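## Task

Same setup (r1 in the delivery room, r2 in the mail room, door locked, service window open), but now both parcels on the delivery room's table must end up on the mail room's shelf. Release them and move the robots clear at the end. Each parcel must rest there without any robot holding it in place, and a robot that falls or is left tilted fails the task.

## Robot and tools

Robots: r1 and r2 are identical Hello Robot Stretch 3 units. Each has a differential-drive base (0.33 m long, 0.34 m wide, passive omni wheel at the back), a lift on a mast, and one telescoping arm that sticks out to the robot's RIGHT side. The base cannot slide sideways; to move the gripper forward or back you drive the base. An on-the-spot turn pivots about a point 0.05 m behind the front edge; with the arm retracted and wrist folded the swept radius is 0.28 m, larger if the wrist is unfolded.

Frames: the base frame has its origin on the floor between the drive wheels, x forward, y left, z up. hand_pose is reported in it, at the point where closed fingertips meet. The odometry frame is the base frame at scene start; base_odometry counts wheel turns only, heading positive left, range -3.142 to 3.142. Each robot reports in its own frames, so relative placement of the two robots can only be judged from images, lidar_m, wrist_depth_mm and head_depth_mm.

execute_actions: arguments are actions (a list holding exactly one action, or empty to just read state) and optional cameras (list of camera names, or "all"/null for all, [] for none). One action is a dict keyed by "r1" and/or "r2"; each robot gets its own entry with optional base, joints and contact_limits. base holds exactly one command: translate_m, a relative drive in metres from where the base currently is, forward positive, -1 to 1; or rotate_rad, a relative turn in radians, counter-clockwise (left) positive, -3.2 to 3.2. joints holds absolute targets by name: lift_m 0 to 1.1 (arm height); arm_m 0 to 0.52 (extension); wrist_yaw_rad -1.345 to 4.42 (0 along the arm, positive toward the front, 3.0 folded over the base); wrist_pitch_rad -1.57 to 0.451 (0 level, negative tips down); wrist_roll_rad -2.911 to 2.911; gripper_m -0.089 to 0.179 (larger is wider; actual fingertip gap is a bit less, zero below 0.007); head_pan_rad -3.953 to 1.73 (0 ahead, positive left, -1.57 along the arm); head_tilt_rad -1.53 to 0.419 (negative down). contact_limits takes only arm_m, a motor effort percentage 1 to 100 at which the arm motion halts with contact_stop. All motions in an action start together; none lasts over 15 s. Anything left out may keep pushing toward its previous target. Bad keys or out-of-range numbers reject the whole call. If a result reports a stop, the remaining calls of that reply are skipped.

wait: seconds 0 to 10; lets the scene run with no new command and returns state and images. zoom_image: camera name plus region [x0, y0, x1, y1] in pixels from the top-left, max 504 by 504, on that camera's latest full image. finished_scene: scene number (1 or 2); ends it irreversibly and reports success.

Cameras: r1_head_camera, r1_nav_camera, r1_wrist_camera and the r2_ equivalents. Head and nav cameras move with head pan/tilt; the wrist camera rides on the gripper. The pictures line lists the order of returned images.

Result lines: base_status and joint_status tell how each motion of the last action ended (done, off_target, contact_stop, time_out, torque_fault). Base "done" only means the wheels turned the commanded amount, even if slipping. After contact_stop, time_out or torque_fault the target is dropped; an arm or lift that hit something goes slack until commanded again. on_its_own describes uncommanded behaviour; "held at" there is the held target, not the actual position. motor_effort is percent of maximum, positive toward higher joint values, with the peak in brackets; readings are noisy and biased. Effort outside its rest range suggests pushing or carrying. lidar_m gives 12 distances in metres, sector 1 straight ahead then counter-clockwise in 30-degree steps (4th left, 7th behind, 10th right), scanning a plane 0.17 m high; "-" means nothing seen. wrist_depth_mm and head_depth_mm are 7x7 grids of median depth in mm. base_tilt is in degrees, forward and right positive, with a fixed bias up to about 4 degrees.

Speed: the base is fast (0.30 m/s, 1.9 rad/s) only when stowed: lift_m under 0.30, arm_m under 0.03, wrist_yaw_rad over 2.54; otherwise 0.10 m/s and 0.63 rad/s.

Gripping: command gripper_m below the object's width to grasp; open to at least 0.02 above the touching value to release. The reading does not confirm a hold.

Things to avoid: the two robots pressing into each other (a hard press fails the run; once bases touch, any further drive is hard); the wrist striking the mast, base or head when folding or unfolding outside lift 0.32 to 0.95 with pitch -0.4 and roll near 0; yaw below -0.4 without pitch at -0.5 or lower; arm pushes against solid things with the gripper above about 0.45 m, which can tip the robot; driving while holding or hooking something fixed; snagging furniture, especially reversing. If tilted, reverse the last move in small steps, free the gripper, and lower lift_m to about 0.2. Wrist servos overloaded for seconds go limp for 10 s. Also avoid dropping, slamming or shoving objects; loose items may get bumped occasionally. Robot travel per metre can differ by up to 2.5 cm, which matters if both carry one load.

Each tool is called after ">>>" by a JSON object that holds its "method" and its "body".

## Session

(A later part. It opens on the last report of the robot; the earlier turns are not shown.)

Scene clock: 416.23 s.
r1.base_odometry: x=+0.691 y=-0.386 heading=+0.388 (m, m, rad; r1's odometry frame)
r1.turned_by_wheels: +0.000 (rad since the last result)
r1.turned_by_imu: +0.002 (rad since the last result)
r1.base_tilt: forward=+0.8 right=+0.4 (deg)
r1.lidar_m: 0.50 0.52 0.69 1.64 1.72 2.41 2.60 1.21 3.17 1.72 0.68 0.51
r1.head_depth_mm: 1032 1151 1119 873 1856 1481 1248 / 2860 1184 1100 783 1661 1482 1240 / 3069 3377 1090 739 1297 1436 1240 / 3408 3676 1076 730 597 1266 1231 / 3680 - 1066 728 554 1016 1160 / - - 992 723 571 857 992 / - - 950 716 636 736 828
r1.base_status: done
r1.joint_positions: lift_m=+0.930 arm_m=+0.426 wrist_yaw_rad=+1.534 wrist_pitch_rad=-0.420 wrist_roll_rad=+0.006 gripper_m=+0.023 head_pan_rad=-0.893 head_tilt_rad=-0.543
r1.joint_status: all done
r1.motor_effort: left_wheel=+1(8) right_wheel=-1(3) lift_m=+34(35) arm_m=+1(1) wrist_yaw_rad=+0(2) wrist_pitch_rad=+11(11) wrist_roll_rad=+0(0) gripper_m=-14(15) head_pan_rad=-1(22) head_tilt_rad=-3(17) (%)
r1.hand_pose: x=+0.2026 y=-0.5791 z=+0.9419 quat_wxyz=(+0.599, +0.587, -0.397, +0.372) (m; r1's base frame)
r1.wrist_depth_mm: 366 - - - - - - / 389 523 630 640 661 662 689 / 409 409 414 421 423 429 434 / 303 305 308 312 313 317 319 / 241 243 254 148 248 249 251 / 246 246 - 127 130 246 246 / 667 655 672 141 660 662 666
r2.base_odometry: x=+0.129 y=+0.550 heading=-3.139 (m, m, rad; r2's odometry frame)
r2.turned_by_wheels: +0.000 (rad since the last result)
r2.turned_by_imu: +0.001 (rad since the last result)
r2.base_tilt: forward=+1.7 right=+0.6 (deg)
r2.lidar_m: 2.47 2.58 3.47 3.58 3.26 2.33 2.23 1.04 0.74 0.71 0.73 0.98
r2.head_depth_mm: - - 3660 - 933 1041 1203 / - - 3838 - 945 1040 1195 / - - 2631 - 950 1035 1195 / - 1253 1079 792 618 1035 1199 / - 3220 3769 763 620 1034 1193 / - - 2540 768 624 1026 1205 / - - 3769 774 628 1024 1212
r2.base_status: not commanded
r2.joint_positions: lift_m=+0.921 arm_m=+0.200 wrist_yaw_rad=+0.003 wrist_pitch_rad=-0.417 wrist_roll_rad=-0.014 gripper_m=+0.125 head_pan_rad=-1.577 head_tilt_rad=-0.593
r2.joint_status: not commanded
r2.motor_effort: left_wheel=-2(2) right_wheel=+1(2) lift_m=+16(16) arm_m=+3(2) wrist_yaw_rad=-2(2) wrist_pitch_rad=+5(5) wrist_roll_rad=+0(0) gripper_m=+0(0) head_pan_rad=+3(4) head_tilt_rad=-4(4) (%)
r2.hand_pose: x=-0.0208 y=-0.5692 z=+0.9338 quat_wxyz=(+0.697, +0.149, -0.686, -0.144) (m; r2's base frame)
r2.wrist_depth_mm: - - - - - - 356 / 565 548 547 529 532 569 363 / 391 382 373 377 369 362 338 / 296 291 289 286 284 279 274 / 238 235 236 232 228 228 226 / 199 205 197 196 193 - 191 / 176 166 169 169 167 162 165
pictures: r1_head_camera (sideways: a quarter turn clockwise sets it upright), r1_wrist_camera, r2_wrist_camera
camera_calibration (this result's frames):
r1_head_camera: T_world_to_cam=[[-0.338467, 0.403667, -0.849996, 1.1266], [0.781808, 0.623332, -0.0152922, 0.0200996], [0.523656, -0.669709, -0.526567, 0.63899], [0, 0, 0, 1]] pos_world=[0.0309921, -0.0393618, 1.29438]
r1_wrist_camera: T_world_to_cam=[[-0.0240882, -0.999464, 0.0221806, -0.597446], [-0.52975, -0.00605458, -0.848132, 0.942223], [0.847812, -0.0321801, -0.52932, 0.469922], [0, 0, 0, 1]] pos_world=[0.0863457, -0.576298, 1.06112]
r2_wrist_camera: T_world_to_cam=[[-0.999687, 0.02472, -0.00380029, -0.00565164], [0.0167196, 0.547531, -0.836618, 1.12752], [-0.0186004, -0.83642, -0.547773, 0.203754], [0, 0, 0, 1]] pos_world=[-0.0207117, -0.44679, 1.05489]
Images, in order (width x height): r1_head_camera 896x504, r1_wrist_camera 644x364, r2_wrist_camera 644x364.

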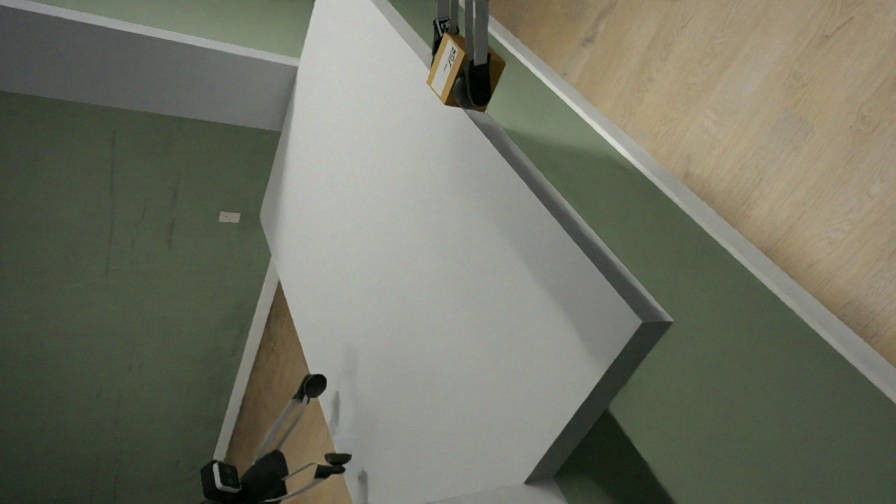

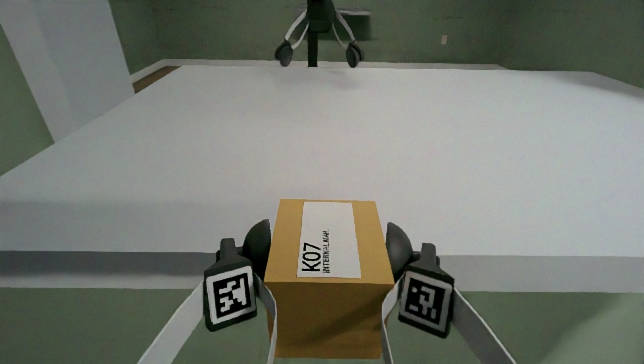

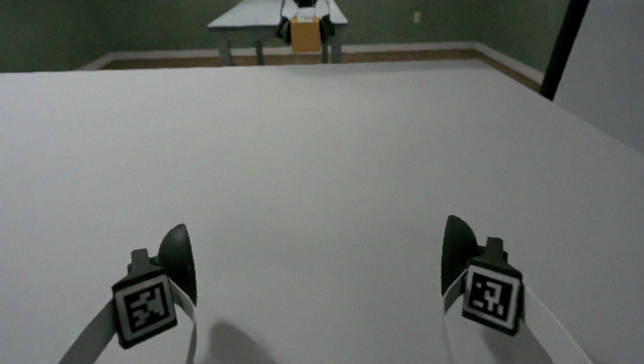

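>>> {"method": "execute_actions", "body": {"actions": [{"r1": {"base": {"translate_m": 0.325}, "joints": {"lift_m": 0.922, "head_pan_rad": -1.2, "head_tilt_rad": -0.6}}, "r2": {"joints": {"arm_m": 0.35}}}], "cameras": ["r1_wrist_camera", "r2_wrist_camera", "r1_head_camera"]}}

Scene clock: 496.70 s.
r1.base_odometry: x=+0.992 y=-0.263 heading=+0.388 (m, m, rad; r1's odometry frame)
r1.turned_by_wheels: +0.000 (rad since the last result)
r1.turned_by_imu: +0.001 (rad since the last result)
r1.base_tilt: forward=+1.0 right=+0.7 (deg)
r1.lidar_m: 0.18 0.18 0.26 0.71 1.70 2.41 1.53 1.53 3.19 0.60 0.24 0.18
r1.head_depth_mm: 1230 2045 1046 667 536 448 1159 / 985 1085 1097 662 532 437 1156 / 2738 2969 959 657 529 436 1207 / 2811 3106 949 649 528 454 1097 / 2955 3288 940 648 509 466 644 / - - 289 303 338 390 450 / - - - - 293 311 346
r1.base_status: done
r1.joint_positions: lift_m=+0.922 arm_m=+0.426 wrist_yaw_rad=+1.534 wrist_pitch_rad=-0.420 wrist_roll_rad=+0.006 gripper_m=+0.023 head_pan_rad=-1.193 head_tilt_rad=-0.592
r1.joint_status: all done
r1.motor_effort: left_wheel=+1(4) right_wheel=+0(3) lift_m=+24(32) arm_m=+1(0) wrist_yaw_rad=+0(1) wrist_pitch_rad=+11(12) wrist_roll_rad=+0(0) gripper_m=-14(15) head_pan_rad=-3(20) head_tilt_rad=-4(11) (%)
r1.hand_pose: x=+0.2026 y=-0.5791 z=+0.9344 quat_wxyz=(+0.599, +0.587, -0.397, +0.372) (m; r1's base frame)
r1.wrist_depth_mm: - - - 308 - - - / - - - 301 - - - / - 389 393 397 404 408 416 / 289 290 267 296 247 302 304 / 231 232 243 148 237 239 240 / 191 192 - 128 131 197 199 / 164 165 161 141 162 168 169
r2.base_odometry: x=+0.129 y=+0.550 heading=-3.139 (m, m, rad; r2's odometry frame)
r2.turned_by_wheels: +0.000 (rad since the last result)
r2.turned_by_imu: +0.001 (rad since the last result)
r2.base_tilt: forward=+1.6 right=+0.7 (deg)
r2.lidar_m: 2.48 2.58 3.43 3.57 3.28 2.33 2.23 1.04 0.74 0.71 0.73 0.98
r2.head_depth_mm: - - - - 918 1039 1204 / - - - 687 632 1040 1192 / - - - 688 614 1037 1199 / - 2503 1038 723 615 1034 1200 / - 3275 3749 762 621 1036 1201 / - - 2519 769 624 1028 1205 / - - 3816 773 628 1027 1203
r2.base_status: not commanded
r2.joint_positions: lift_m=+0.921 arm_m=+0.350 wrist_yaw_rad=+0.002 wrist_pitch_rad=-0.417 wrist_roll_rad=-0.014 gripper_m=+0.125 head_pan_rad=-1.577 head_tilt_rad=-0.593
r2.joint_status: all done
r2.motor_effort: left_wheel=-2(2) right_wheel=+2(1) lift_m=+16(16) arm_m=+3(4) wrist_yaw_rad=-2(2) wrist_pitch_rad=+5(5) wrist_roll_rad=+0(0) gripper_m=+0(1) head_pan_rad=+4(3) head_tilt_rad=-4(5) (%)
r2.hand_pose: x=-0.0210 y=-0.7192 z=+0.9338 quat_wxyz=(+0.697, +0.148, -0.686, -0.145) (m; r2's base frame)
r2.wrist_depth_mm: - - - 300 - - - / - - - 449 - - - / 384 378 379 234 365 358 - / 294 290 264 202 269 281 274 / 237 237 234 224 229 228 226 / 197 206 196 194 194 - 191 / 177 165 169 167 168 161 165
pictures: r1_head_camera (sideways: a quarter turn clockwise sets it upright), r1_wrist_camera, r2_wrist_camera
camera_calibration (this result's frames):
r1_head_camera: T_world_to_cam=[[-0.219322, 0.5237, -0.823187, 1.09092], [0.930715, 0.365417, -0.0154976, 0.0194577], [0.29269, -0.769551, -0.567559, 0.693731], [0, 0, 0, 1]] pos_world=[0.0181042, -0.0445618, 1.29206]
r1_wrist_camera: T_world_to_cam=[[-0.0240883, -0.999464, 0.0221806, -0.597278], [-0.52975, -0.00605455, -0.848132, 0.935794], [0.847812, -0.0321802, -0.52932, 0.46591], [0, 0, 0, 1]] pos_world=[0.0863457, -0.576299, 1.05354]
r2_wrist_camera: T_world_to_cam=[[-0.999657, 0.0258933, -0.00380021, -0.00136286], [0.0173621, 0.547511, -0.836618, 1.20965], [-0.0195821, -0.836398, -0.547773, 0.0782871], [0, 0, 0, 1]] pos_world=[-0.0208315, -0.596784, 1.05489]
Images, in order (width x height): r1_head_camera 896x504, r1_wrist_camera 644x364, r2_wrist_camera 644x364.

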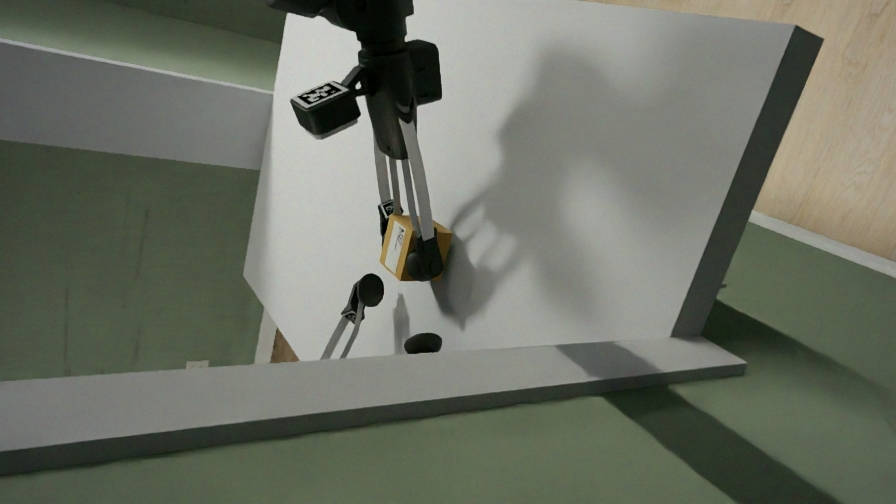

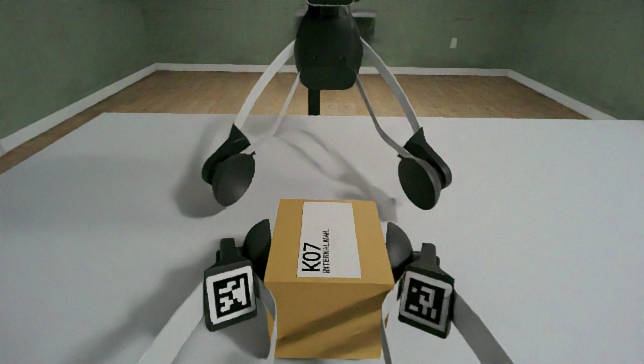

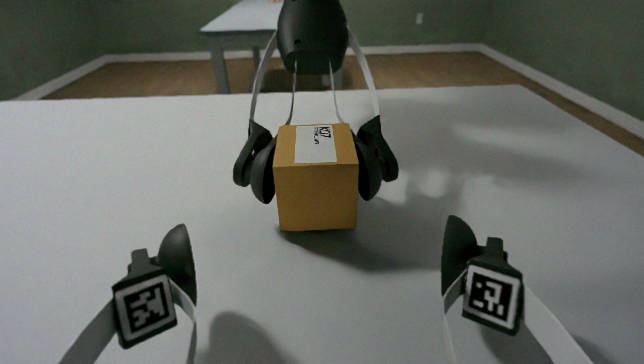

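>>> {"method": "execute_actions", "body": {"actions": [{"r1": {"joints": {"lift_m": 0.9155, "gripper_m": 0.11}}}], "cameras": ["r1_wrist_camera", "r2_wrist_camera"]}}

Scene clock: 505.60 s.
r1.base_odometry: x=+0.992 y=-0.263 heading=+0.388 (m, m, rad; r1's odometry frame)
r1.turned_by_wheels: +0.000 (rad since the last result)
r1.turned_by_imu: +0.000 (rad since the last result)
r1.base_tilt: forward=+1.0 right=+0.7 (deg)
r1.lidar_m: 0.18 0.18 0.26 0.71 1.70 2.40 1.53 1.54 3.20 0.60 0.24 0.18
r1.head_depth_mm: 1228 2040 1041 663 538 449 1161 / 987 1080 1102 660 533 435 1160 / 2690 2961 965 654 531 435 1204 / 2844 3140 948 648 527 454 1086 / 2980 3279 941 647 508 466 642 / - - 290 303 338 389 450 / - - - - 293 311 345
r1.base_status: not commanded
r1.joint_positions: lift_m=+0.916 arm_m=+0.426 wrist_yaw_rad=+1.534 wrist_pitch_rad=-0.420 wrist_roll_rad=+0.006 gripper_m=+0.110 head_pan_rad=-1.193 head_tilt_rad=-0.592
r1.joint_status: all done
r1.motor_effort: left_wheel=+1(0) right_wheel=+0(1) lift_m=+24(23) arm_m=+1(1) wrist_yaw_rad=+1(0) wrist_pitch_rad=+12(12) wrist_roll_rad=+0(0) gripper_m=-1(79) head_pan_rad=-1(3) head_tilt_rad=-4(5) (%)
r1.hand_pose: x=+0.2026 y=-0.5791 z=+0.9279 quat_wxyz=(+0.599, +0.587, -0.397, +0.372) (m; r1's base frame)
r1.wrist_depth_mm: - - - 299 - - - / - - - - - - - / - 375 357 381 363 394 398 / 277 280 255 282 259 290 293 / 221 223 224 149 227 229 231 / 184 187 180 129 176 193 190 / 157 154 159 144 158 156 162
r2.base_odometry: x=+0.129 y=+0.550 heading=-3.139 (m, m, rad; r2's odometry frame)
r2.turned_by_wheels: +0.000 (rad since the last result)
r2.turned_by_imu: +0.001 (rad since the last result)
r2.base_tilt: forward=+1.8 right=+0.6 (deg)
r2.lidar_m: 2.48 2.59 3.44 3.58 3.28 2.32 2.23 1.04 0.74 0.71 0.73 0.98
r2.head_depth_mm: - - - - 921 1040 1204 / - - - 688 632 1034 1198 / - - - 688 615 1038 1196 / - 2493 1009 725 617 1034 1202 / - 3275 3708 761 620 1033 1201 / - - 2523 767 625 1028 1207 / - - 3787 771 628 1028 1209
r2.base_status: not commanded
r2.joint_positions: lift_m=+0.921 arm_m=+0.350 wrist_yaw_rad=+0.002 wrist_pitch_rad=-0.417 wrist_roll_rad=-0.014 gripper_m=+0.125 head_pan_rad=-1.577 head_tilt_rad=-0.593
r2.joint_status: not commanded
r2.motor_effort: left_wheel=-2(2) right_wheel=+2(2) lift_m=+16(16) arm_m=+3(3) wrist_yaw_rad=-2(1) wrist_pitch_rad=+5(5) wrist_roll_rad=+0(0) gripper_m=-1(0) head_pan_rad=+4(3) head_tilt_rad=-4(3) (%)
r2.hand_pose: x=-0.0210 y=-0.7192 z=+0.9338 quat_wxyz=(+0.697, +0.148, -0.686, -0.145) (m; r2's base frame)
r2.wrist_depth_mm: - - - 304 - - - / - - - 455 - - - / 383 379 356 375 367 363 - / 293 293 261 205 259 280 278 / 237 235 234 220 228 228 225 / 200 204 196 195 193 - 191 / 176 165 169 168 167 162 165
pictures: r1_wrist_camera, r2_wrist_camera
camera_calibration (this result's frames):
r1_wrist_camera: T_world_to_cam=[[-0.0240912, -0.999464, 0.0221805, -0.597134], [-0.52975, -0.00605296, -0.848132, 0.930284], [0.847812, -0.0321827, -0.52932, 0.462469], [0, 0, 0, 1]] pos_world=[0.0863457, -0.576299, 1.04704]
r2_wrist_camera: T_world_to_cam=[[-0.999657, 0.0258934, -0.00380023, -0.0013628], [0.0173622, 0.547511, -0.836618, 1.20965], [-0.0195822, -0.836398, -0.547773, 0.0782871], [0, 0, 0, 1]] pos_world=[-0.0208315, -0.596784, 1.05489]
Images, in order (width x height): r1_wrist_camera 644x364, r2_wrist_camera 644x364.

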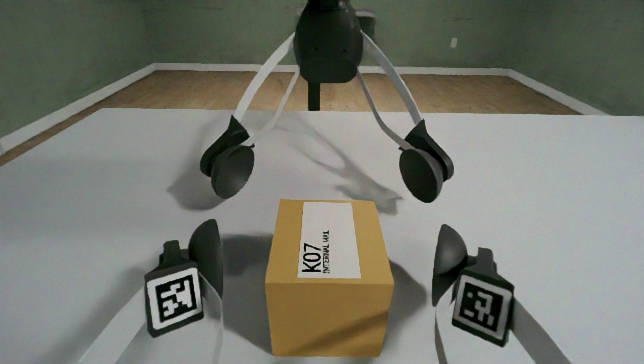

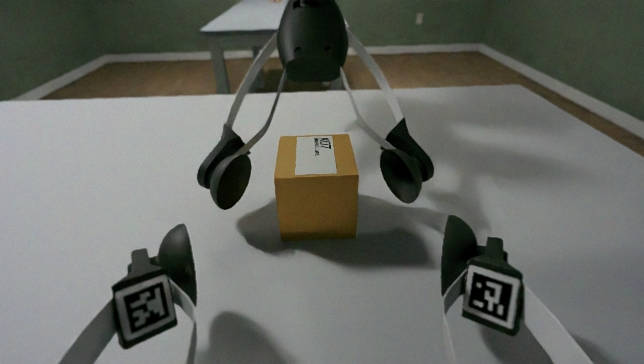

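>>> {"method": "zoom_image", "body": {"camera": "r2_wrist_camera", "region": [160, 110, 480, 290]}}

Region (160, 110, 480, 290) of r2_wrist_camera's 644x364 image, scaled by 1.575; it fills the top 284 rows of this view, and the rest is white.

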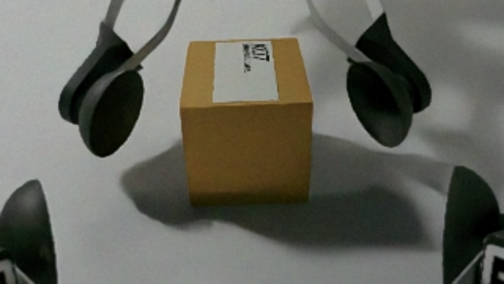

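>>> {"method": "execute_actions", "body": {"actions": [{"r1": {"base": {"translate_m": -0.09}, "joints": {"lift_m": 0.935}}, "r2": {"joints": {"arm_m": 0.43}}}], "cameras": ["r1_wrist_camera", "r2_wrist_camera"]}}

Scene clock: 527.67 s.
r1.base_odometry: x=+0.908 y=-0.297 heading=+0.388 (m, m, rad; r1's odometry frame)
r1.turned_by_wheels: +0.000 (rad since the last result)
r1.turned_by_imu: +0.000 (rad since the last result)
r1.base_tilt: forward=+0.8 right=+0.6 (deg)
r1.lidar_m: 0.26 0.28 0.39 1.10 1.71 2.40 1.44 1.45 3.20 0.91 0.36 0.27
r1.head_depth_mm: 1917 2729 1103 2194 1779 1442 1221 / 1053 1354 1095 685 1600 1421 1207 / 1027 1131 991 660 529 445 1201 / 2793 3104 953 651 528 454 1203 / 2992 3263 943 666 523 466 1011 / 3061 3403 837 644 521 586 706 / 3213 3484 683 638 433 482 544
r1.base_status: done
r1.joint_positions: lift_m=+0.935 arm_m=+0.426 wrist_yaw_rad=+1.534 wrist_pitch_rad=-0.420 wrist_roll_rad=+0.006 gripper_m=+0.110 head_pan_rad=-1.193 head_tilt_rad=-0.592
r1.joint_status: all done
r1.motor_effort: left_wheel=+1(4) right_wheel=+0(4) lift_m=+34(33) arm_m=+1(1) wrist_yaw_rad=+1(0) wrist_pitch_rad=+12(11) wrist_roll_rad=+0(0) gripper_m=+0(1) head_pan_rad=-2(3) head_tilt_rad=-4(3) (%)
r1.hand_pose: x=+0.2026 y=-0.5791 z=+0.9470 quat_wxyz=(+0.599, +0.587, -0.397, +0.372) (m; r1's base frame)
r1.wrist_depth_mm: - - - 331 - - - / - - - 309 - - - / - 422 430 432 436 449 448 / 312 314 288 236 291 327 329 / 248 252 252 235 256 258 261 / 207 212 210 211 211 217 214 / 178 174 179 180 181 177 183
r2.base_odometry: x=+0.129 y=+0.550 heading=-3.139 (m, m, rad; r2's odometry frame)
r2.turned_by_wheels: +0.000 (rad since the last result)
r2.turned_by_imu: +0.001 (rad since the last result)
r2.base_tilt: forward=+1.6 right=+0.5 (deg)
r2.lidar_m: 2.48 2.58 3.46 3.57 3.27 2.33 2.23 1.04 0.74 0.71 0.73 0.98
r2.head_depth_mm: - - - - 918 1039 1202 / - - - 745 632 1038 1196 / - - - 719 612 1036 1195 / - 2404 1014 741 618 1033 1195 / - 3268 3733 764 621 1035 1200 / - - 2537 767 623 1031 1199 / - - 3791 771 628 1028 1207
r2.base_status: not commanded
r2.joint_positions: lift_m=+0.921 arm_m=+0.430 wrist_yaw_rad=+0.002 wrist_pitch_rad=-0.417 wrist_roll_rad=-0.014 gripper_m=+0.125 head_pan_rad=-1.577 head_tilt_rad=-0.593
r2.joint_status: all done
r2.motor_effort: left_wheel=-2(2) right_wheel=+2(1) lift_m=+16(16) arm_m=+3(3) wrist_yaw_rad=-1(1) wrist_pitch_rad=+5(5) wrist_roll_rad=+0(0) gripper_m=-1(0) head_pan_rad=+4(4) head_tilt_rad=-4(4) (%)
r2.hand_pose: x=-0.0210 y=-0.7992 z=+0.9338 quat_wxyz=(+0.697, +0.148, -0.686, -0.145) (m; r2's base frame)
r2.wrist_depth_mm: - - - 293 - - - / - - - - - - - / 380 378 332 371 247 361 - / 293 290 275 282 278 280 273 / 236 237 231 157 229 228 226 / 198 205 190 136 186 - 191 / 177 165 169 151 166 162 164
pictures: r1_wrist_camera, r2_wrist_camera
camera_calibration (this result's frames):
r1_wrist_camera: T_world_to_cam=[[-0.0240913, -0.999464, 0.0221806, -0.597558], [-0.52975, -0.00605298, -0.848132, 0.946481], [0.847812, -0.0321828, -0.52932, 0.472577], [0, 0, 0, 1]] pos_world=[0.0863457, -0.576299, 1.06614]
r2_wrist_camera: T_world_to_cam=[[-0.999657, 0.0258967, -0.00380037, 0.000710763], [0.0173641, 0.547511, -0.836618, 1.25345], [-0.0195849, -0.836398, -0.547773, 0.0113737], [0, 0, 0, 1]] pos_world=[-0.0208319, -0.676785, 1.05489]
Images, in order (width x height): r1_wrist_camera 644x364, r2_wrist_camera 644x364.

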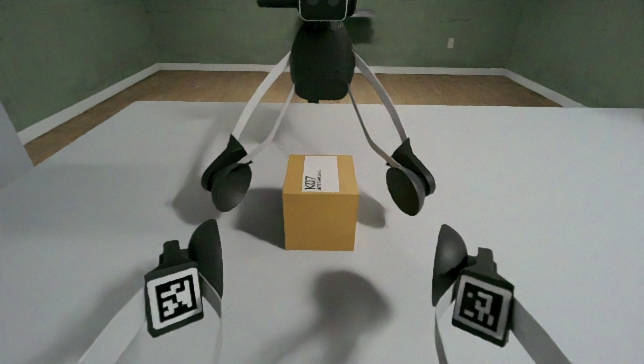

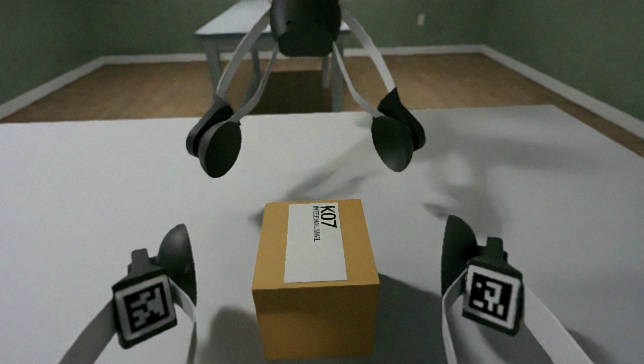

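>>> {"method": "execute_actions", "body": {"actions": [{"r1": {"base": {"translate_m": -0.035}, "joints": {"arm_m": 0.37, "gripper_m": 0.05, "wrist_yaw_rad": 2.2}}, "r2": {"joints": {"gripper_m": 0.022, "lift_m": 0.9175}}}], "cameras": ["r1_head_camera", "r2_wrist_camera"]}}

Scene clock: 536.43 s.
r1.base_odometry: x=+0.876 y=-0.310 heading=+0.388 (m, m, rad; r1's odometry frame)
r1.turned_by_wheels: +0.000 (rad since the last result)
r1.turned_by_imu: +0.000 (rad since the last result)
r1.base_tilt: forward=+0.8 right=+0.7 (deg)
r1.lidar_m: 0.30 0.31 0.44 1.26 1.71 2.40 1.41 1.41 3.20 1.03 0.41 0.31
r1.head_depth_mm: 2222 2723 2902 2093 1765 1435 1213 / 1211 1546 1033 1981 1732 1427 1206 / 1023 1126 962 710 548 1391 1198 / 2827 3117 956 707 511 451 1200 / 2981 3304 941 672 522 465 1121 / 3045 3420 930 665 520 670 808 / 3156 3553 703 662 518 551 619
r1.base_status: done
r1.joint_positions: lift_m=+0.935 arm_m=+0.370 wrist_yaw_rad=+2.198 wrist_pitch_rad=-0.420 wrist_roll_rad=+0.006 gripper_m=+0.050 head_pan_rad=-1.193 head_tilt_rad=-0.592
r1.joint_status: all done
r1.motor_effort: left_wheel=+1(3) right_wheel=-1(3) lift_m=+33(34) arm_m=-2(3) wrist_yaw_rad=+3(1) wrist_pitch_rad=+11(11) wrist_roll_rad=+0(0) gripper_m=+0(81) head_pan_rad=-3(2) head_tilt_rad=-5(5) (%)
r1.hand_pose: x=+0.1601 y=-0.3837 z=+0.9470 quat_wxyz=(+0.445, +0.684, -0.184, +0.547) (m; r1's base frame)
r1.wrist_depth_mm: 617 422 316 264 - - - / 716 481 349 288 - - - / 924 562 386 317 436 444 451 / - 672 440 324 325 329 329 / - 846 503 256 267 260 260 / - 941 217 211 - 214 215 / - 179 174 180 177 183 183
r2.base_odometry: x=+0.129 y=+0.550 heading=-3.139 (m, m, rad; r2's odometry frame)
r2.turned_by_wheels: +0.000 (rad since the last result)
r2.turned_by_imu: +0.001 (rad since the last result)
r2.base_tilt: forward=+1.6 right=+0.7 (deg)
r2.lidar_m: 2.47 2.58 3.47 3.57 3.29 2.32 2.23 1.04 0.75 0.71 0.73 0.98
r2.head_depth_mm: - - - - 919 1043 1206 / - - - 744 632 1042 1197 / - 1054 - 721 613 1034 1197 / - 3184 3827 754 617 1033 1198 / - 3246 3665 762 621 1033 1200 / - - 2523 768 625 1027 1204 / - - 3826 771 626 1024 1205
r2.base_status: not commanded
r2.joint_positions: lift_m=+0.918 arm_m=+0.430 wrist_yaw_rad=+0.002 wrist_pitch_rad=-0.418 wrist_roll_rad=-0.014 gripper_m=+0.023 head_pan_rad=-1.577 head_tilt_rad=-0.593
r2.joint_status: all done
r2.motor_effort: left_wheel=-2(2) right_wheel=+2(2) lift_m=+16(19) arm_m=+3(4) wrist_yaw_rad=-2(2) wrist_pitch_rad=+5(5) wrist_roll_rad=+0(0) gripper_m=-14(87) head_pan_rad=+4(3) head_tilt_rad=-5(4) (%)
r2.hand_pose: x=-0.0210 y=-0.7991 z=+0.9310 quat_wxyz=(+0.697, +0.149, -0.686, -0.145) (m; r2's base frame)
r2.wrist_depth_mm: - - - - 344 - - / - - - - - 314 - / 382 374 367 367 365 339 397 / 287 286 282 275 275 273 272 / 231 231 227 152 234 222 222 / 197 194 133 133 - 189 187 / 168 168 162 148 161 163 163
pictures: r1_head_camera (sideways: a quarter turn clockwise sets it upright), r2_wrist_camera
camera_calibration (this result's frames):
r1_head_camera: T_world_to_cam=[[-0.219351, 0.523863, -0.823075, 1.09077], [0.930735, 0.365366, -0.0154984, 0.0194585], [0.292605, -0.769464, -0.567721, 0.693942], [0, 0, 0, 1]] pos_world=[0.0181009, -0.0445607, 1.29205]
r2_wrist_camera: T_world_to_cam=[[-0.999657, 0.025901, -0.00376538, 0.000666747], [0.0173612, 0.548537, -0.835946, 1.25124], [-0.0195864, -0.835725, -0.548799, 0.0114713], [0, 0, 0, 1]] pos_world=[-0.0208318, -0.67678, 1.05226]
Images, in order (width x height): r1_head_camera 896x504, r2_wrist_camera 644x364.

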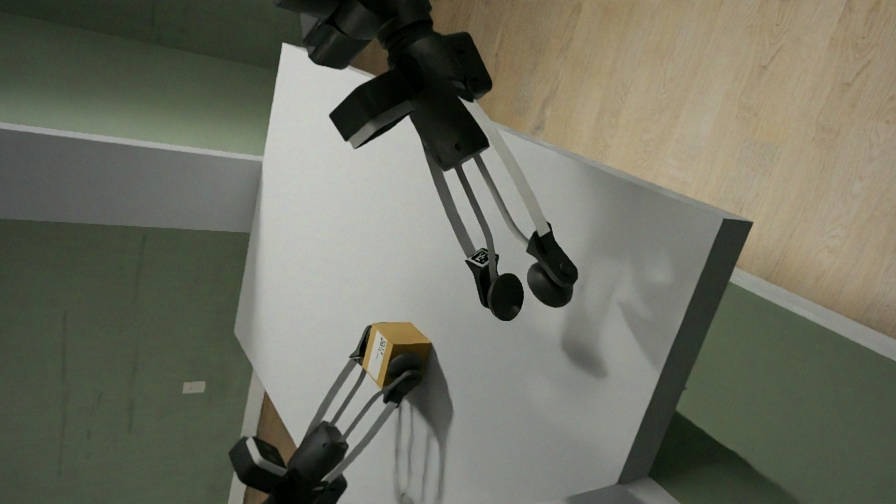

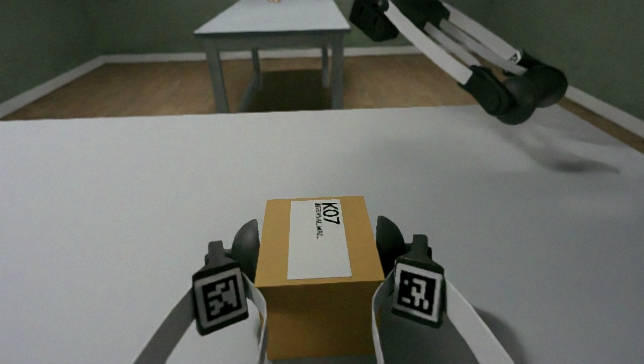

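>>> {"method": "execute_actions", "body": {"actions": [{"r1": {"base": {"translate_m": -0.24}, "joints": {"arm_m": 0.12, "wrist_yaw_rad": 2.62, "head_pan_rad": -1.9, "head_tilt_rad": -0.5}}, "r2": {"base": {"rotate_rad": 1.558}, "joints": {"lift_m": 0.94, "arm_m": 0.18, "wrist_yaw_rad": 2.62, "head_pan_rad": -0.1, "head_tilt_rad": -0.3}}}], "cameras": ["r2_head_camera", "r2_wrist_camera", "r2_nav_camera", "r1_nav_camera"]}}

Scene clock: 549.30 s.
r1.base_odometry: x=+0.654 y=-0.401 heading=+0.388 (m, m, rad; r1's odometry frame)
r1.turned_by_wheels: +0.000 (rad since the last result)
r1.turned_by_imu: -0.001 (rad since the last result)
r1.base_tilt: forward=+0.8 right=+0.5 (deg)
r1.lidar_m: 0.54 0.56 0.76 1.64 1.72 2.41 2.56 1.18 3.18 1.87 0.74 0.55
r1.head_depth_mm: 3023 3400 3674 2618 1928 - - / 2962 3238 3511 2595 2074 - - / 2791 3154 3441 2685 - 1425 1230 / 2742 2988 3305 2823 1767 1494 1256 / 2642 2913 3122 2766 1746 1509 1244 / 2607 2842 3050 2734 - - 1211 / 2534 2693 2974 2559 - - -
r1.base_status: done
r1.joint_positions: lift_m=+0.935 arm_m=+0.120 wrist_yaw_rad=+2.619 wrist_pitch_rad=-0.420 wrist_roll_rad=+0.006 gripper_m=+0.050 head_pan_rad=-1.893 head_tilt_rad=-0.507
r1.joint_status: all done
r1.motor_effort: left_wheel=+2(1) right_wheel=-1(3) lift_m=+33(33) arm_m=-2(2) wrist_yaw_rad=+2(3) wrist_pitch_rad=+11(11) wrist_roll_rad=+0(0) gripper_m=+0(1) head_pan_rad=-2(29) head_tilt_rad=+3(16) (%)
r1.hand_pose: x=+0.0907 y=-0.0711 z=+0.9470 quat_wxyz=(+0.322, +0.708, -0.037, +0.628) (m; r1's base frame)
r1.wrist_depth_mm: - - - 919 653 494 396 / - - - - 692 510 410 / - - - - 723 532 421 / - - - - 757 556 440 / - - - - 765 578 452 / - - - - - 604 465 / - - - - 936 611 481
r2.base_odometry: x=+0.129 y=+0.550 heading=-1.581 (m, m, rad; r2's odometry frame)
r2.turned_by_wheels: +1.558 (rad since the last result)
r2.turned_by_imu: +1.575 (rad since the last result)
r2.base_tilt: forward=+1.7 right=+0.6 (deg)
r2.lidar_m: 3.58 3.30 2.33 2.23 1.05 0.74 0.71 0.73 0.97 2.43 2.57 3.39
r2.head_depth_mm: 3364 3554 3728 3871 2892 2051 1590 / 3362 3541 3657 3896 2942 2066 1594 / 3329 3484 3618 3858 2951 2071 1604 / 3260 3412 3566 3836 2956 2077 1592 / 3232 3401 3587 3733 2985 2085 1614 / 3180 3354 3535 3708 3018 2113 1619 / 3142 3296 3485 3641 3013 2120 1620
r2.base_status: done
r2.joint_positions: lift_m=+0.939 arm_m=+0.180 wrist_yaw_rad=+2.617 wrist_pitch_rad=-0.421 wrist_roll_rad=-0.014 gripper_m=+0.023 head_pan_rad=-0.107 head_tilt_rad=-0.310
r2.joint_status: all done
r2.motor_effort: left_wheel=-2(7) right_wheel=+1(9) lift_m=+65(71) arm_m=-3(3) wrist_yaw_rad=+3(3) wrist_pitch_rad=+6(6) wrist_roll_rad=+1(0) gripper_m=-14(14) head_pan_rad=+3(44) head_tilt_rad=+7(32) (%)
r2.hand_pose: x=+0.0910 y=-0.1314 z=+0.9513 quat_wxyz=(+0.323, +0.701, -0.034, +0.635) (m; r2's base frame)
r2.wrist_depth_mm: - - - - - - - / - - - - - - - / - - - - - - - / - - - - - - - / - - - 153 - - - / - - 134 133 - - - / - - - 148 - - -
pictures: r1_nav_camera (sideways: a quarter turn counterclockwise sets it upright), r2_head_camera (sideways: a quarter turn clockwise sets it upright), r2_nav_camera (sideways: a quarter turn counterclockwise sets it upright), r2_wrist_camera
camera_calibration (this result's frames):
r1_nav_camera: T_world_to_cam=[[-0.111935, -0.456112, 0.882855, -1.11427], [-0.935363, 0.348326, 0.0613649, -0.0163399], [-0.335511, -0.81892, -0.46562, 0.566476], [0, 0, 0, 1]] pos_world=[0.0500493, -0.0386429, 1.24851]
r2_head_camera: T_world_to_cam=[[-0.245374, 0.0359479, -0.968762, 1.28029], [0.0737002, 0.997112, 0.0183326, -0.0206002], [0.966623, -0.0668996, -0.247315, 0.271894], [0, 0, 0, 1]] pos_world=[0.0528497, -0.0072934, 1.30792]
r2_nav_camera: T_world_to_cam=[[0.288108, -0.0554714, 0.95599, -1.20248], [-0.0623396, -0.99729, -0.0390804, 0.0963895], [0.955567, -0.0483366, -0.290785, 0.325616], [0, 0, 0, 1]] pos_world=[0.0413062, 0.0451639, 1.24801]
r2_wrist_camera: T_world_to_cam=[[0.851012, -0.525134, -0.00368136, -0.145446], [-0.29198, -0.467322, -0.834481, 0.793264], [0.436494, 0.711228, -0.551025, 0.74665], [0, 0, 0, 1]] pos_world=[0.0294856, -0.236707, 1.07285]
Images, in order (width x height): r1_nav_camera 672x504, r2_head_camera 896x504, r2_nav_camera 672x504, r2_wrist_camera 644x364.

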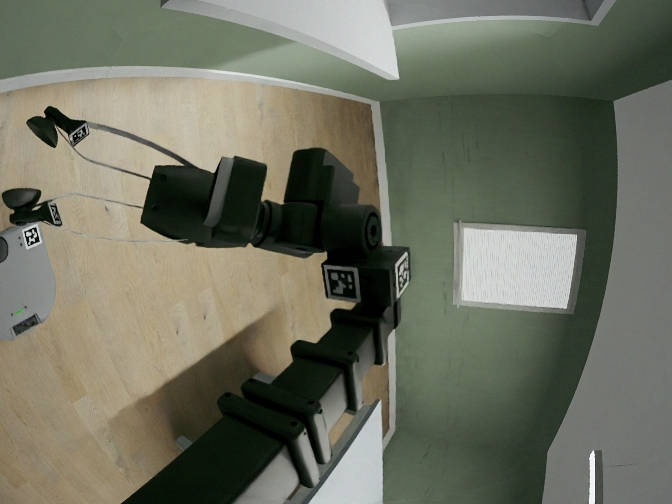

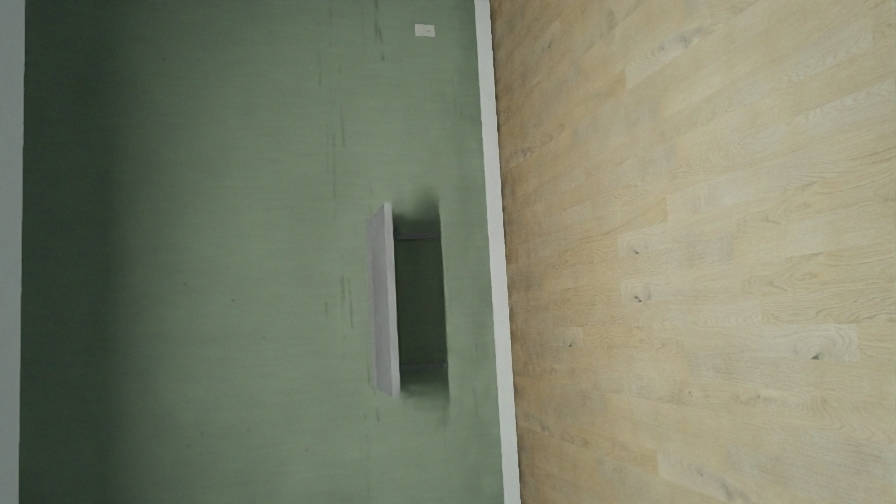

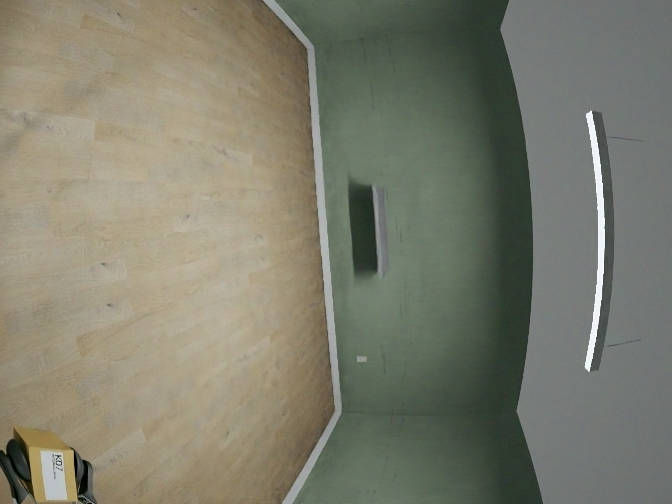

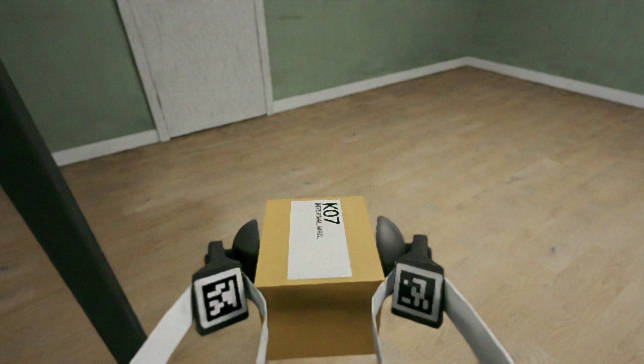

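>>> {"method": "execute_actions", "body": {"actions": [{"r1": {"base": {"translate_m": -0.63}, "joints": {"arm_m": 0.0, "lift_m": 0.29, "head_pan_rad": -2.2, "head_tilt_rad": -0.45}}, "r2": {"base": {"translate_m": 0.63}, "joints": {"lift_m": 0.29, "arm_m": 0.0}}}], "cameras": ["r2_head_camera", "r1_head_camera"]}}

Scene clock: 580.30 s.
r1.base_odometry: x=+0.071 y=-0.640 heading=+0.388 (m, m, rad; r1's odometry frame)
r1.turned_by_wheels: +0.000 (rad since the last result)
r1.turned_by_imu: -0.004 (rad since the last result)
r1.base_tilt: forward=+0.8 right=+0.6 (deg)
r1.lidar_m: 1.16 1.22 1.68 1.66 1.74 2.43 1.94 0.61 1.11 3.06 1.60 1.20
r1.head_depth_mm: 3228 3397 3432 1179 847 1587 1304 / 3547 3873 3942 1177 848 800 1265 / 3435 3743 - 1168 861 1529 1205 / 3200 3420 3783 1165 981 1574 1282 / 2940 3204 3482 1207 1917 1501 1286 / 2790 3040 3331 2608 1903 1554 1277 / 2643 2775 3068 2746 1979 1548 1276
r1.base_status: done
r1.joint_positions: lift_m=+0.290 arm_m=+0.000 wrist_yaw_rad=+2.619 wrist_pitch_rad=-0.420 wrist_roll_rad=+0.006 gripper_m=+0.050 head_pan_rad=-2.193 head_tilt_rad=-0.457
r1.joint_status: all done
r1.motor_effort: left_wheel=+2(7) right_wheel=-1(5) lift_m=+24(29) arm_m=-2(4) wrist_yaw_rad=+2(1) wrist_pitch_rad=+11(11) wrist_roll_rad=+0(0) gripper_m=+1(1) head_pan_rad=-1(19) head_tilt_rad=+4(11) (%)
r1.hand_pose: x=+0.0906 y=+0.0490 z=+0.3024 quat_wxyz=(+0.321, +0.708, -0.037, +0.628) (m; r1's base frame)
r1.wrist_depth_mm: - - - - - - 891 / - - - - - - 931 / - - - - - - 948 / 793 784 789 810 827 831 834 / 631 633 660 649 678 653 664 / 524 527 544 536 - 538 547 / - 463 452 454 444 463 462
r2.base_odometry: x=+0.123 y=-0.080 heading=-1.581 (m, m, rad; r2's odometry frame)
r2.turned_by_wheels: +0.000 (rad since the last result)
r2.turned_by_imu: +0.007 (rad since the last result)
r2.base_tilt: forward=+1.6 right=+0.5 (deg)
r2.lidar_m: 2.96 3.03 2.38 2.25 1.94 1.40 1.34 1.38 1.85 2.48 2.56 3.09
r2.head_depth_mm: 2773 2918 3045 3223 2928 2050 1594 / 2745 2837 3042 3201 2957 2063 1597 / 2701 2840 2960 3157 2958 2071 1605 / 2682 2784 2970 3106 2957 2058 1615 / 2656 2773 2926 3066 2963 2098 1604 / 2650 2731 2874 3016 3004 2109 1616 / 2566 2677 2830 2971 3037 2112 1625
r2.base_status: done
r2.joint_positions: lift_m=+0.291 arm_m=+0.000 wrist_yaw_rad=+2.617 wrist_pitch_rad=-0.421 wrist_roll_rad=-0.014 gripper_m=+0.023 head_pan_rad=-0.107 head_tilt_rad=-0.309
r2.joint_status: all done
r2.motor_effort: left_wheel=-2(5) right_wheel=+1(8) lift_m=+17(66) arm_m=-3(3) wrist_yaw_rad=+2(3) wrist_pitch_rad=+7(7) wrist_roll_rad=+0(0) gripper_m=-14(14) head_pan_rad=+3(4) head_tilt_rad=+5(7) (%)
r2.hand_pose: x=+0.0909 y=+0.0486 z=+0.3027 quat_wxyz=(+0.323, +0.701, -0.034, +0.635) (m; r2's base frame)
r2.wrist_depth_mm: - - - - - - - / - - - - - - - / - - - - 986 - 971 / 797 792 771 772 767 777 748 / 649 646 628 152 630 615 624 / 553 531 134 133 - 524 512 / - 473 448 148 450 453 452
pictures: r1_head_camera (sideways: a quarter turn clockwise sets it upright), r2_head_camera (sideways: a quarter turn clockwise sets it upright)
camera_calibration (this result's frames):
r1_head_camera: T_world_to_cam=[[0.254736, 0.373378, -0.892019, 1.17779], [0.809106, -0.587475, -0.0148443, 0.0193515], [-0.529581, -0.717957, -0.451754, 0.54807], [0, 0, 0, 1]] pos_world=[-0.0254351, -0.0349007, 1.29849]
r2_head_camera: T_world_to_cam=[[-0.244549, 0.0358519, -0.968974, 1.28056], [0.0736555, 0.997116, 0.0183041, -0.0205628], [0.966835, -0.066894, -0.246484, 0.270811], [0, 0, 0, 1]] pos_world=[0.0528447, -0.00729148, 1.30796]
Images, in order (width x height): r1_head_camera 896x504, r2_head_camera 896x504.

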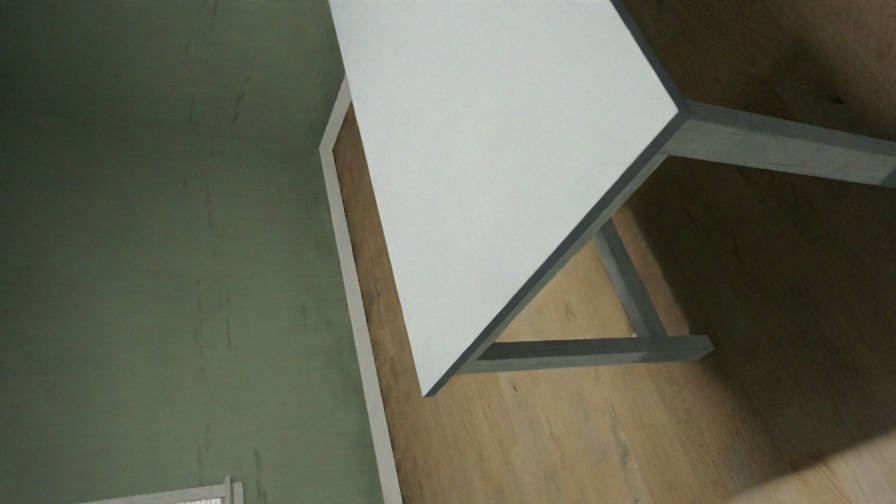

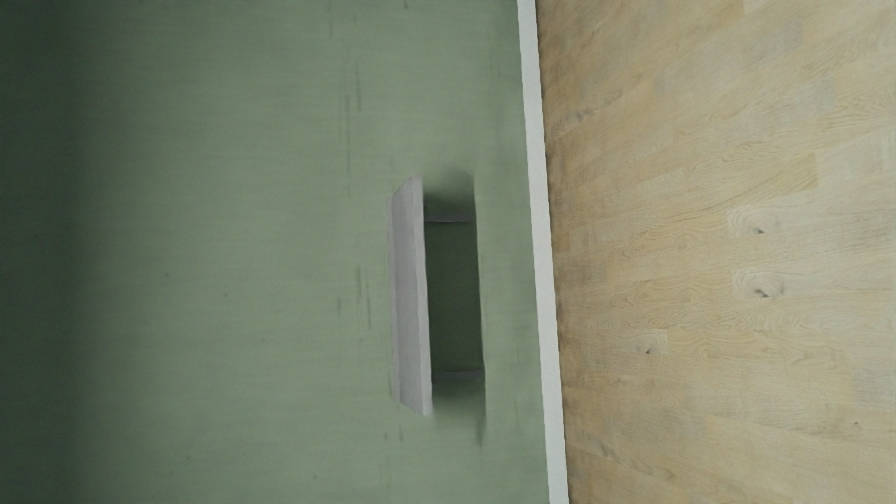

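>>> {"method": "execute_actions", "body": {"actions": [{"r1": {"base": {"translate_m": -1.0}, "joints": {"head_pan_rad": -2.1, "head_tilt_rad": -0.5}}, "r2": {"base": {"translate_m": 1.0}, "joints": {"head_tilt_rad": -0.4}}}], "cameras": ["r2_head_camera", "r1_head_camera", "r1_nav_camera"]}}

Scene clock: 601.60 s.
r1.base_odometry: x=-0.855 y=-1.018 heading=+0.388 (m, m, rad; r1's odometry frame)
r1.turned_by_wheels: +0.000 (rad since the last result)
r1.turned_by_imu: -0.007 (rad since the last result)
r1.base_tilt: forward=+0.9 right=+0.7 (deg)
r1.lidar_m: 2.16 2.23 1.74 1.69 1.76 2.21 2.13 0.97 1.01 0.99 1.03 0.58
r1.head_depth_mm: 2378 2487 2656 1107 811 1450 1283 / 2678 2763 2948 1062 802 678 1284 / 2998 3252 3420 1085 798 634 1264 / 2964 3289 3554 1074 793 631 1203 / 2832 3090 3396 1067 788 625 548 / 2684 2926 3166 1057 786 620 519 / 2556 2733 2968 1046 779 623 519
r1.base_status: done
r1.joint_positions: lift_m=+0.290 arm_m=+0.000 wrist_yaw_rad=+2.619 wrist_pitch_rad=-0.420 wrist_roll_rad=+0.006 gripper_m=+0.050 head_pan_rad=-2.107 head_tilt_rad=-0.494
r1.joint_status: all done
r1.motor_effort: left_wheel=+2(4) right_wheel=-1(5) lift_m=+24(23) arm_m=-3(2) wrist_yaw_rad=+1(1) wrist_pitch_rad=+11(12) wrist_roll_rad=+0(0) gripper_m=+0(1) head_pan_rad=+3(10) head_tilt_rad=-4(10) (%)
r1.hand_pose: x=+0.0906 y=+0.0490 z=+0.3024 quat_wxyz=(+0.321, +0.708, -0.037, +0.628) (m; r1's base frame)
r1.wrist_depth_mm: - - - - - - - / - - - - - - - / - - - - - - - / 787 796 806 805 814 834 840 / 630 631 663 648 678 656 659 / 521 523 552 533 - 543 545 / - 466 451 454 447 461 463
r2.base_odometry: x=+0.113 y=-1.080 heading=-1.581 (m, m, rad; r2's odometry frame)
r2.turned_by_wheels: +0.000 (rad since the last result)
r2.turned_by_imu: +0.010 (rad since the last result)
r2.base_tilt: forward=+1.6 right=+0.6 (deg)
r2.lidar_m: 1.96 2.03 2.40 2.29 2.34 2.45 2.34 2.42 2.57 2.46 2.53 2.05
r2.head_depth_mm: 1769 1886 2023 2153 2256 1840 1463 / 1747 1854 1990 2110 2273 1845 1460 / 1730 1840 1964 2022 2255 1848 1473 / 1724 1830 1937 1994 2220 1850 1473 / 1703 1796 1922 1878 2203 1870 1480 / 1684 1793 1890 1897 2180 1878 1492 / 1660 1766 1880 1966 2168 1877 1500
r2.base_status: done
r2.joint_positions: lift_m=+0.291 arm_m=+0.000 wrist_yaw_rad=+2.617 wrist_pitch_rad=-0.421 wrist_roll_rad=-0.014 gripper_m=+0.023 head_pan_rad=-0.107 head_tilt_rad=-0.396
r2.joint_status: all done
r2.motor_effort: left_wheel=-2(5) right_wheel=+2(8) lift_m=+17(17) arm_m=-3(4) wrist_yaw_rad=+3(2) wrist_pitch_rad=+6(7) wrist_roll_rad=+0(0) gripper_m=-14(13) head_pan_rad=+3(3) head_tilt_rad=-2(16) (%)
r2.hand_pose: x=+0.0908 y=+0.0486 z=+0.3027 quat_wxyz=(+0.323, +0.701, -0.034, +0.635) (m; r2's base frame)
r2.wrist_depth_mm: - - - - - - - / - - - - - - - / - - - - 981 982 960 / 793 790 778 778 746 768 746 / 639 634 638 152 646 619 612 / 543 536 134 133 - 519 526 / - 474 446 148 437 453 452
pictures: r1_head_camera (sideways: a quarter turn clockwise sets it upright), r1_nav_camera (sideways: a quarter turn counterclockwise sets it upright), r2_head_camera (sideways: a quarter turn clockwise sets it upright)
camera_calibration (this result's frames):
r1_head_camera: T_world_to_cam=[[0.238306, 0.421637, -0.87489, 1.15555], [0.856776, -0.515469, -0.0150488, 0.0193263], [-0.457324, -0.745999, -0.484087, 0.589702], [0, 0, 0, 1]] pos_world=[-0.0222466, -0.0373414, 1.29673]
r1_nav_camera: T_world_to_cam=[[-0.200366, -0.4119, 0.888927, -1.12165], [-0.839557, 0.539847, 0.0609094, -0.0163324], [-0.504974, -0.734101, -0.45398, 0.552364], [0, 0, 0, 1]] pos_world=[0.0404755, -0.0477015, 1.24883]
r2_head_camera: T_world_to_cam=[[-0.32728, 0.0447178, -0.943869, 1.24827], [0.0752952, 0.996938, 0.0211239, -0.0242418], [0.941923, -0.0641554, -0.329645, 0.379196], [0, 0, 0, 1]] pos_world=[0.0531869, -0.00732509, 1.30372]
Images, in order (width x height): r1_head_camera 896x504, r1_nav_camera 672x504, r2_head_camera 896x504.

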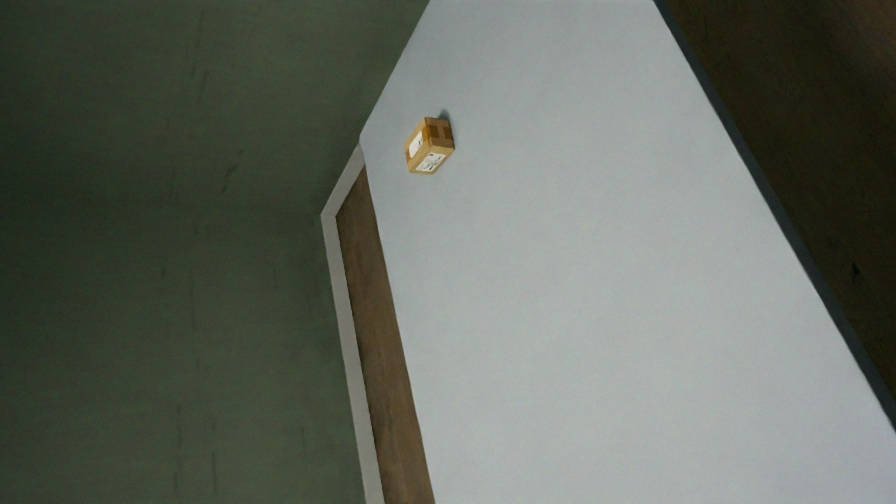

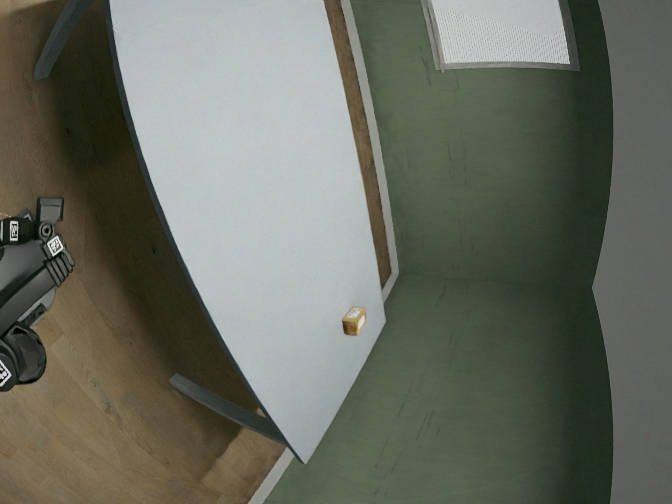

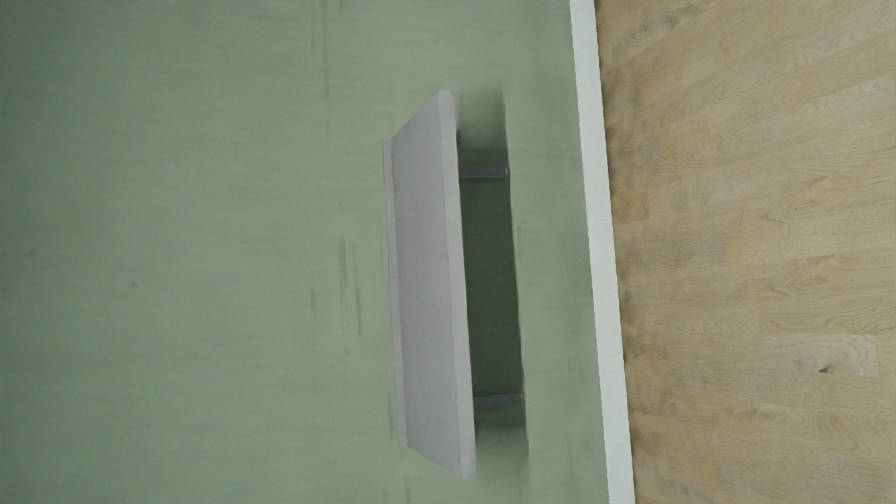

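>>> {"method": "zoom_image", "body": {"camera": "r1_head_camera", "region": [390, 100, 470, 190]}}

>>> {"method": "zoom_image", "body": {"camera": "r2_head_camera", "region": [360, 70, 560, 504]}}

Region (390, 100, 470, 190) of r1_head_camera's 896x504 image, scaled by 5.600, with more detail than that image has.

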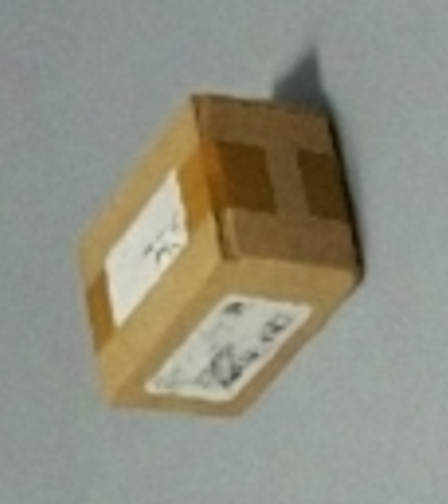

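Region (360, 70, 560, 504) of r2_head_camera's 896x504 image, scaled by 1.161, with more detail than that image has; it fills the left 232 columns of this view, and the rest is white.

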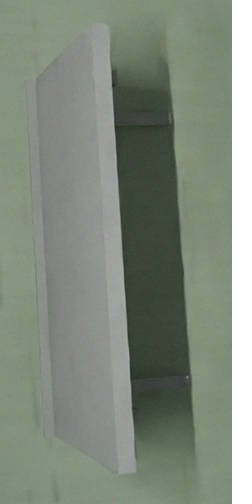

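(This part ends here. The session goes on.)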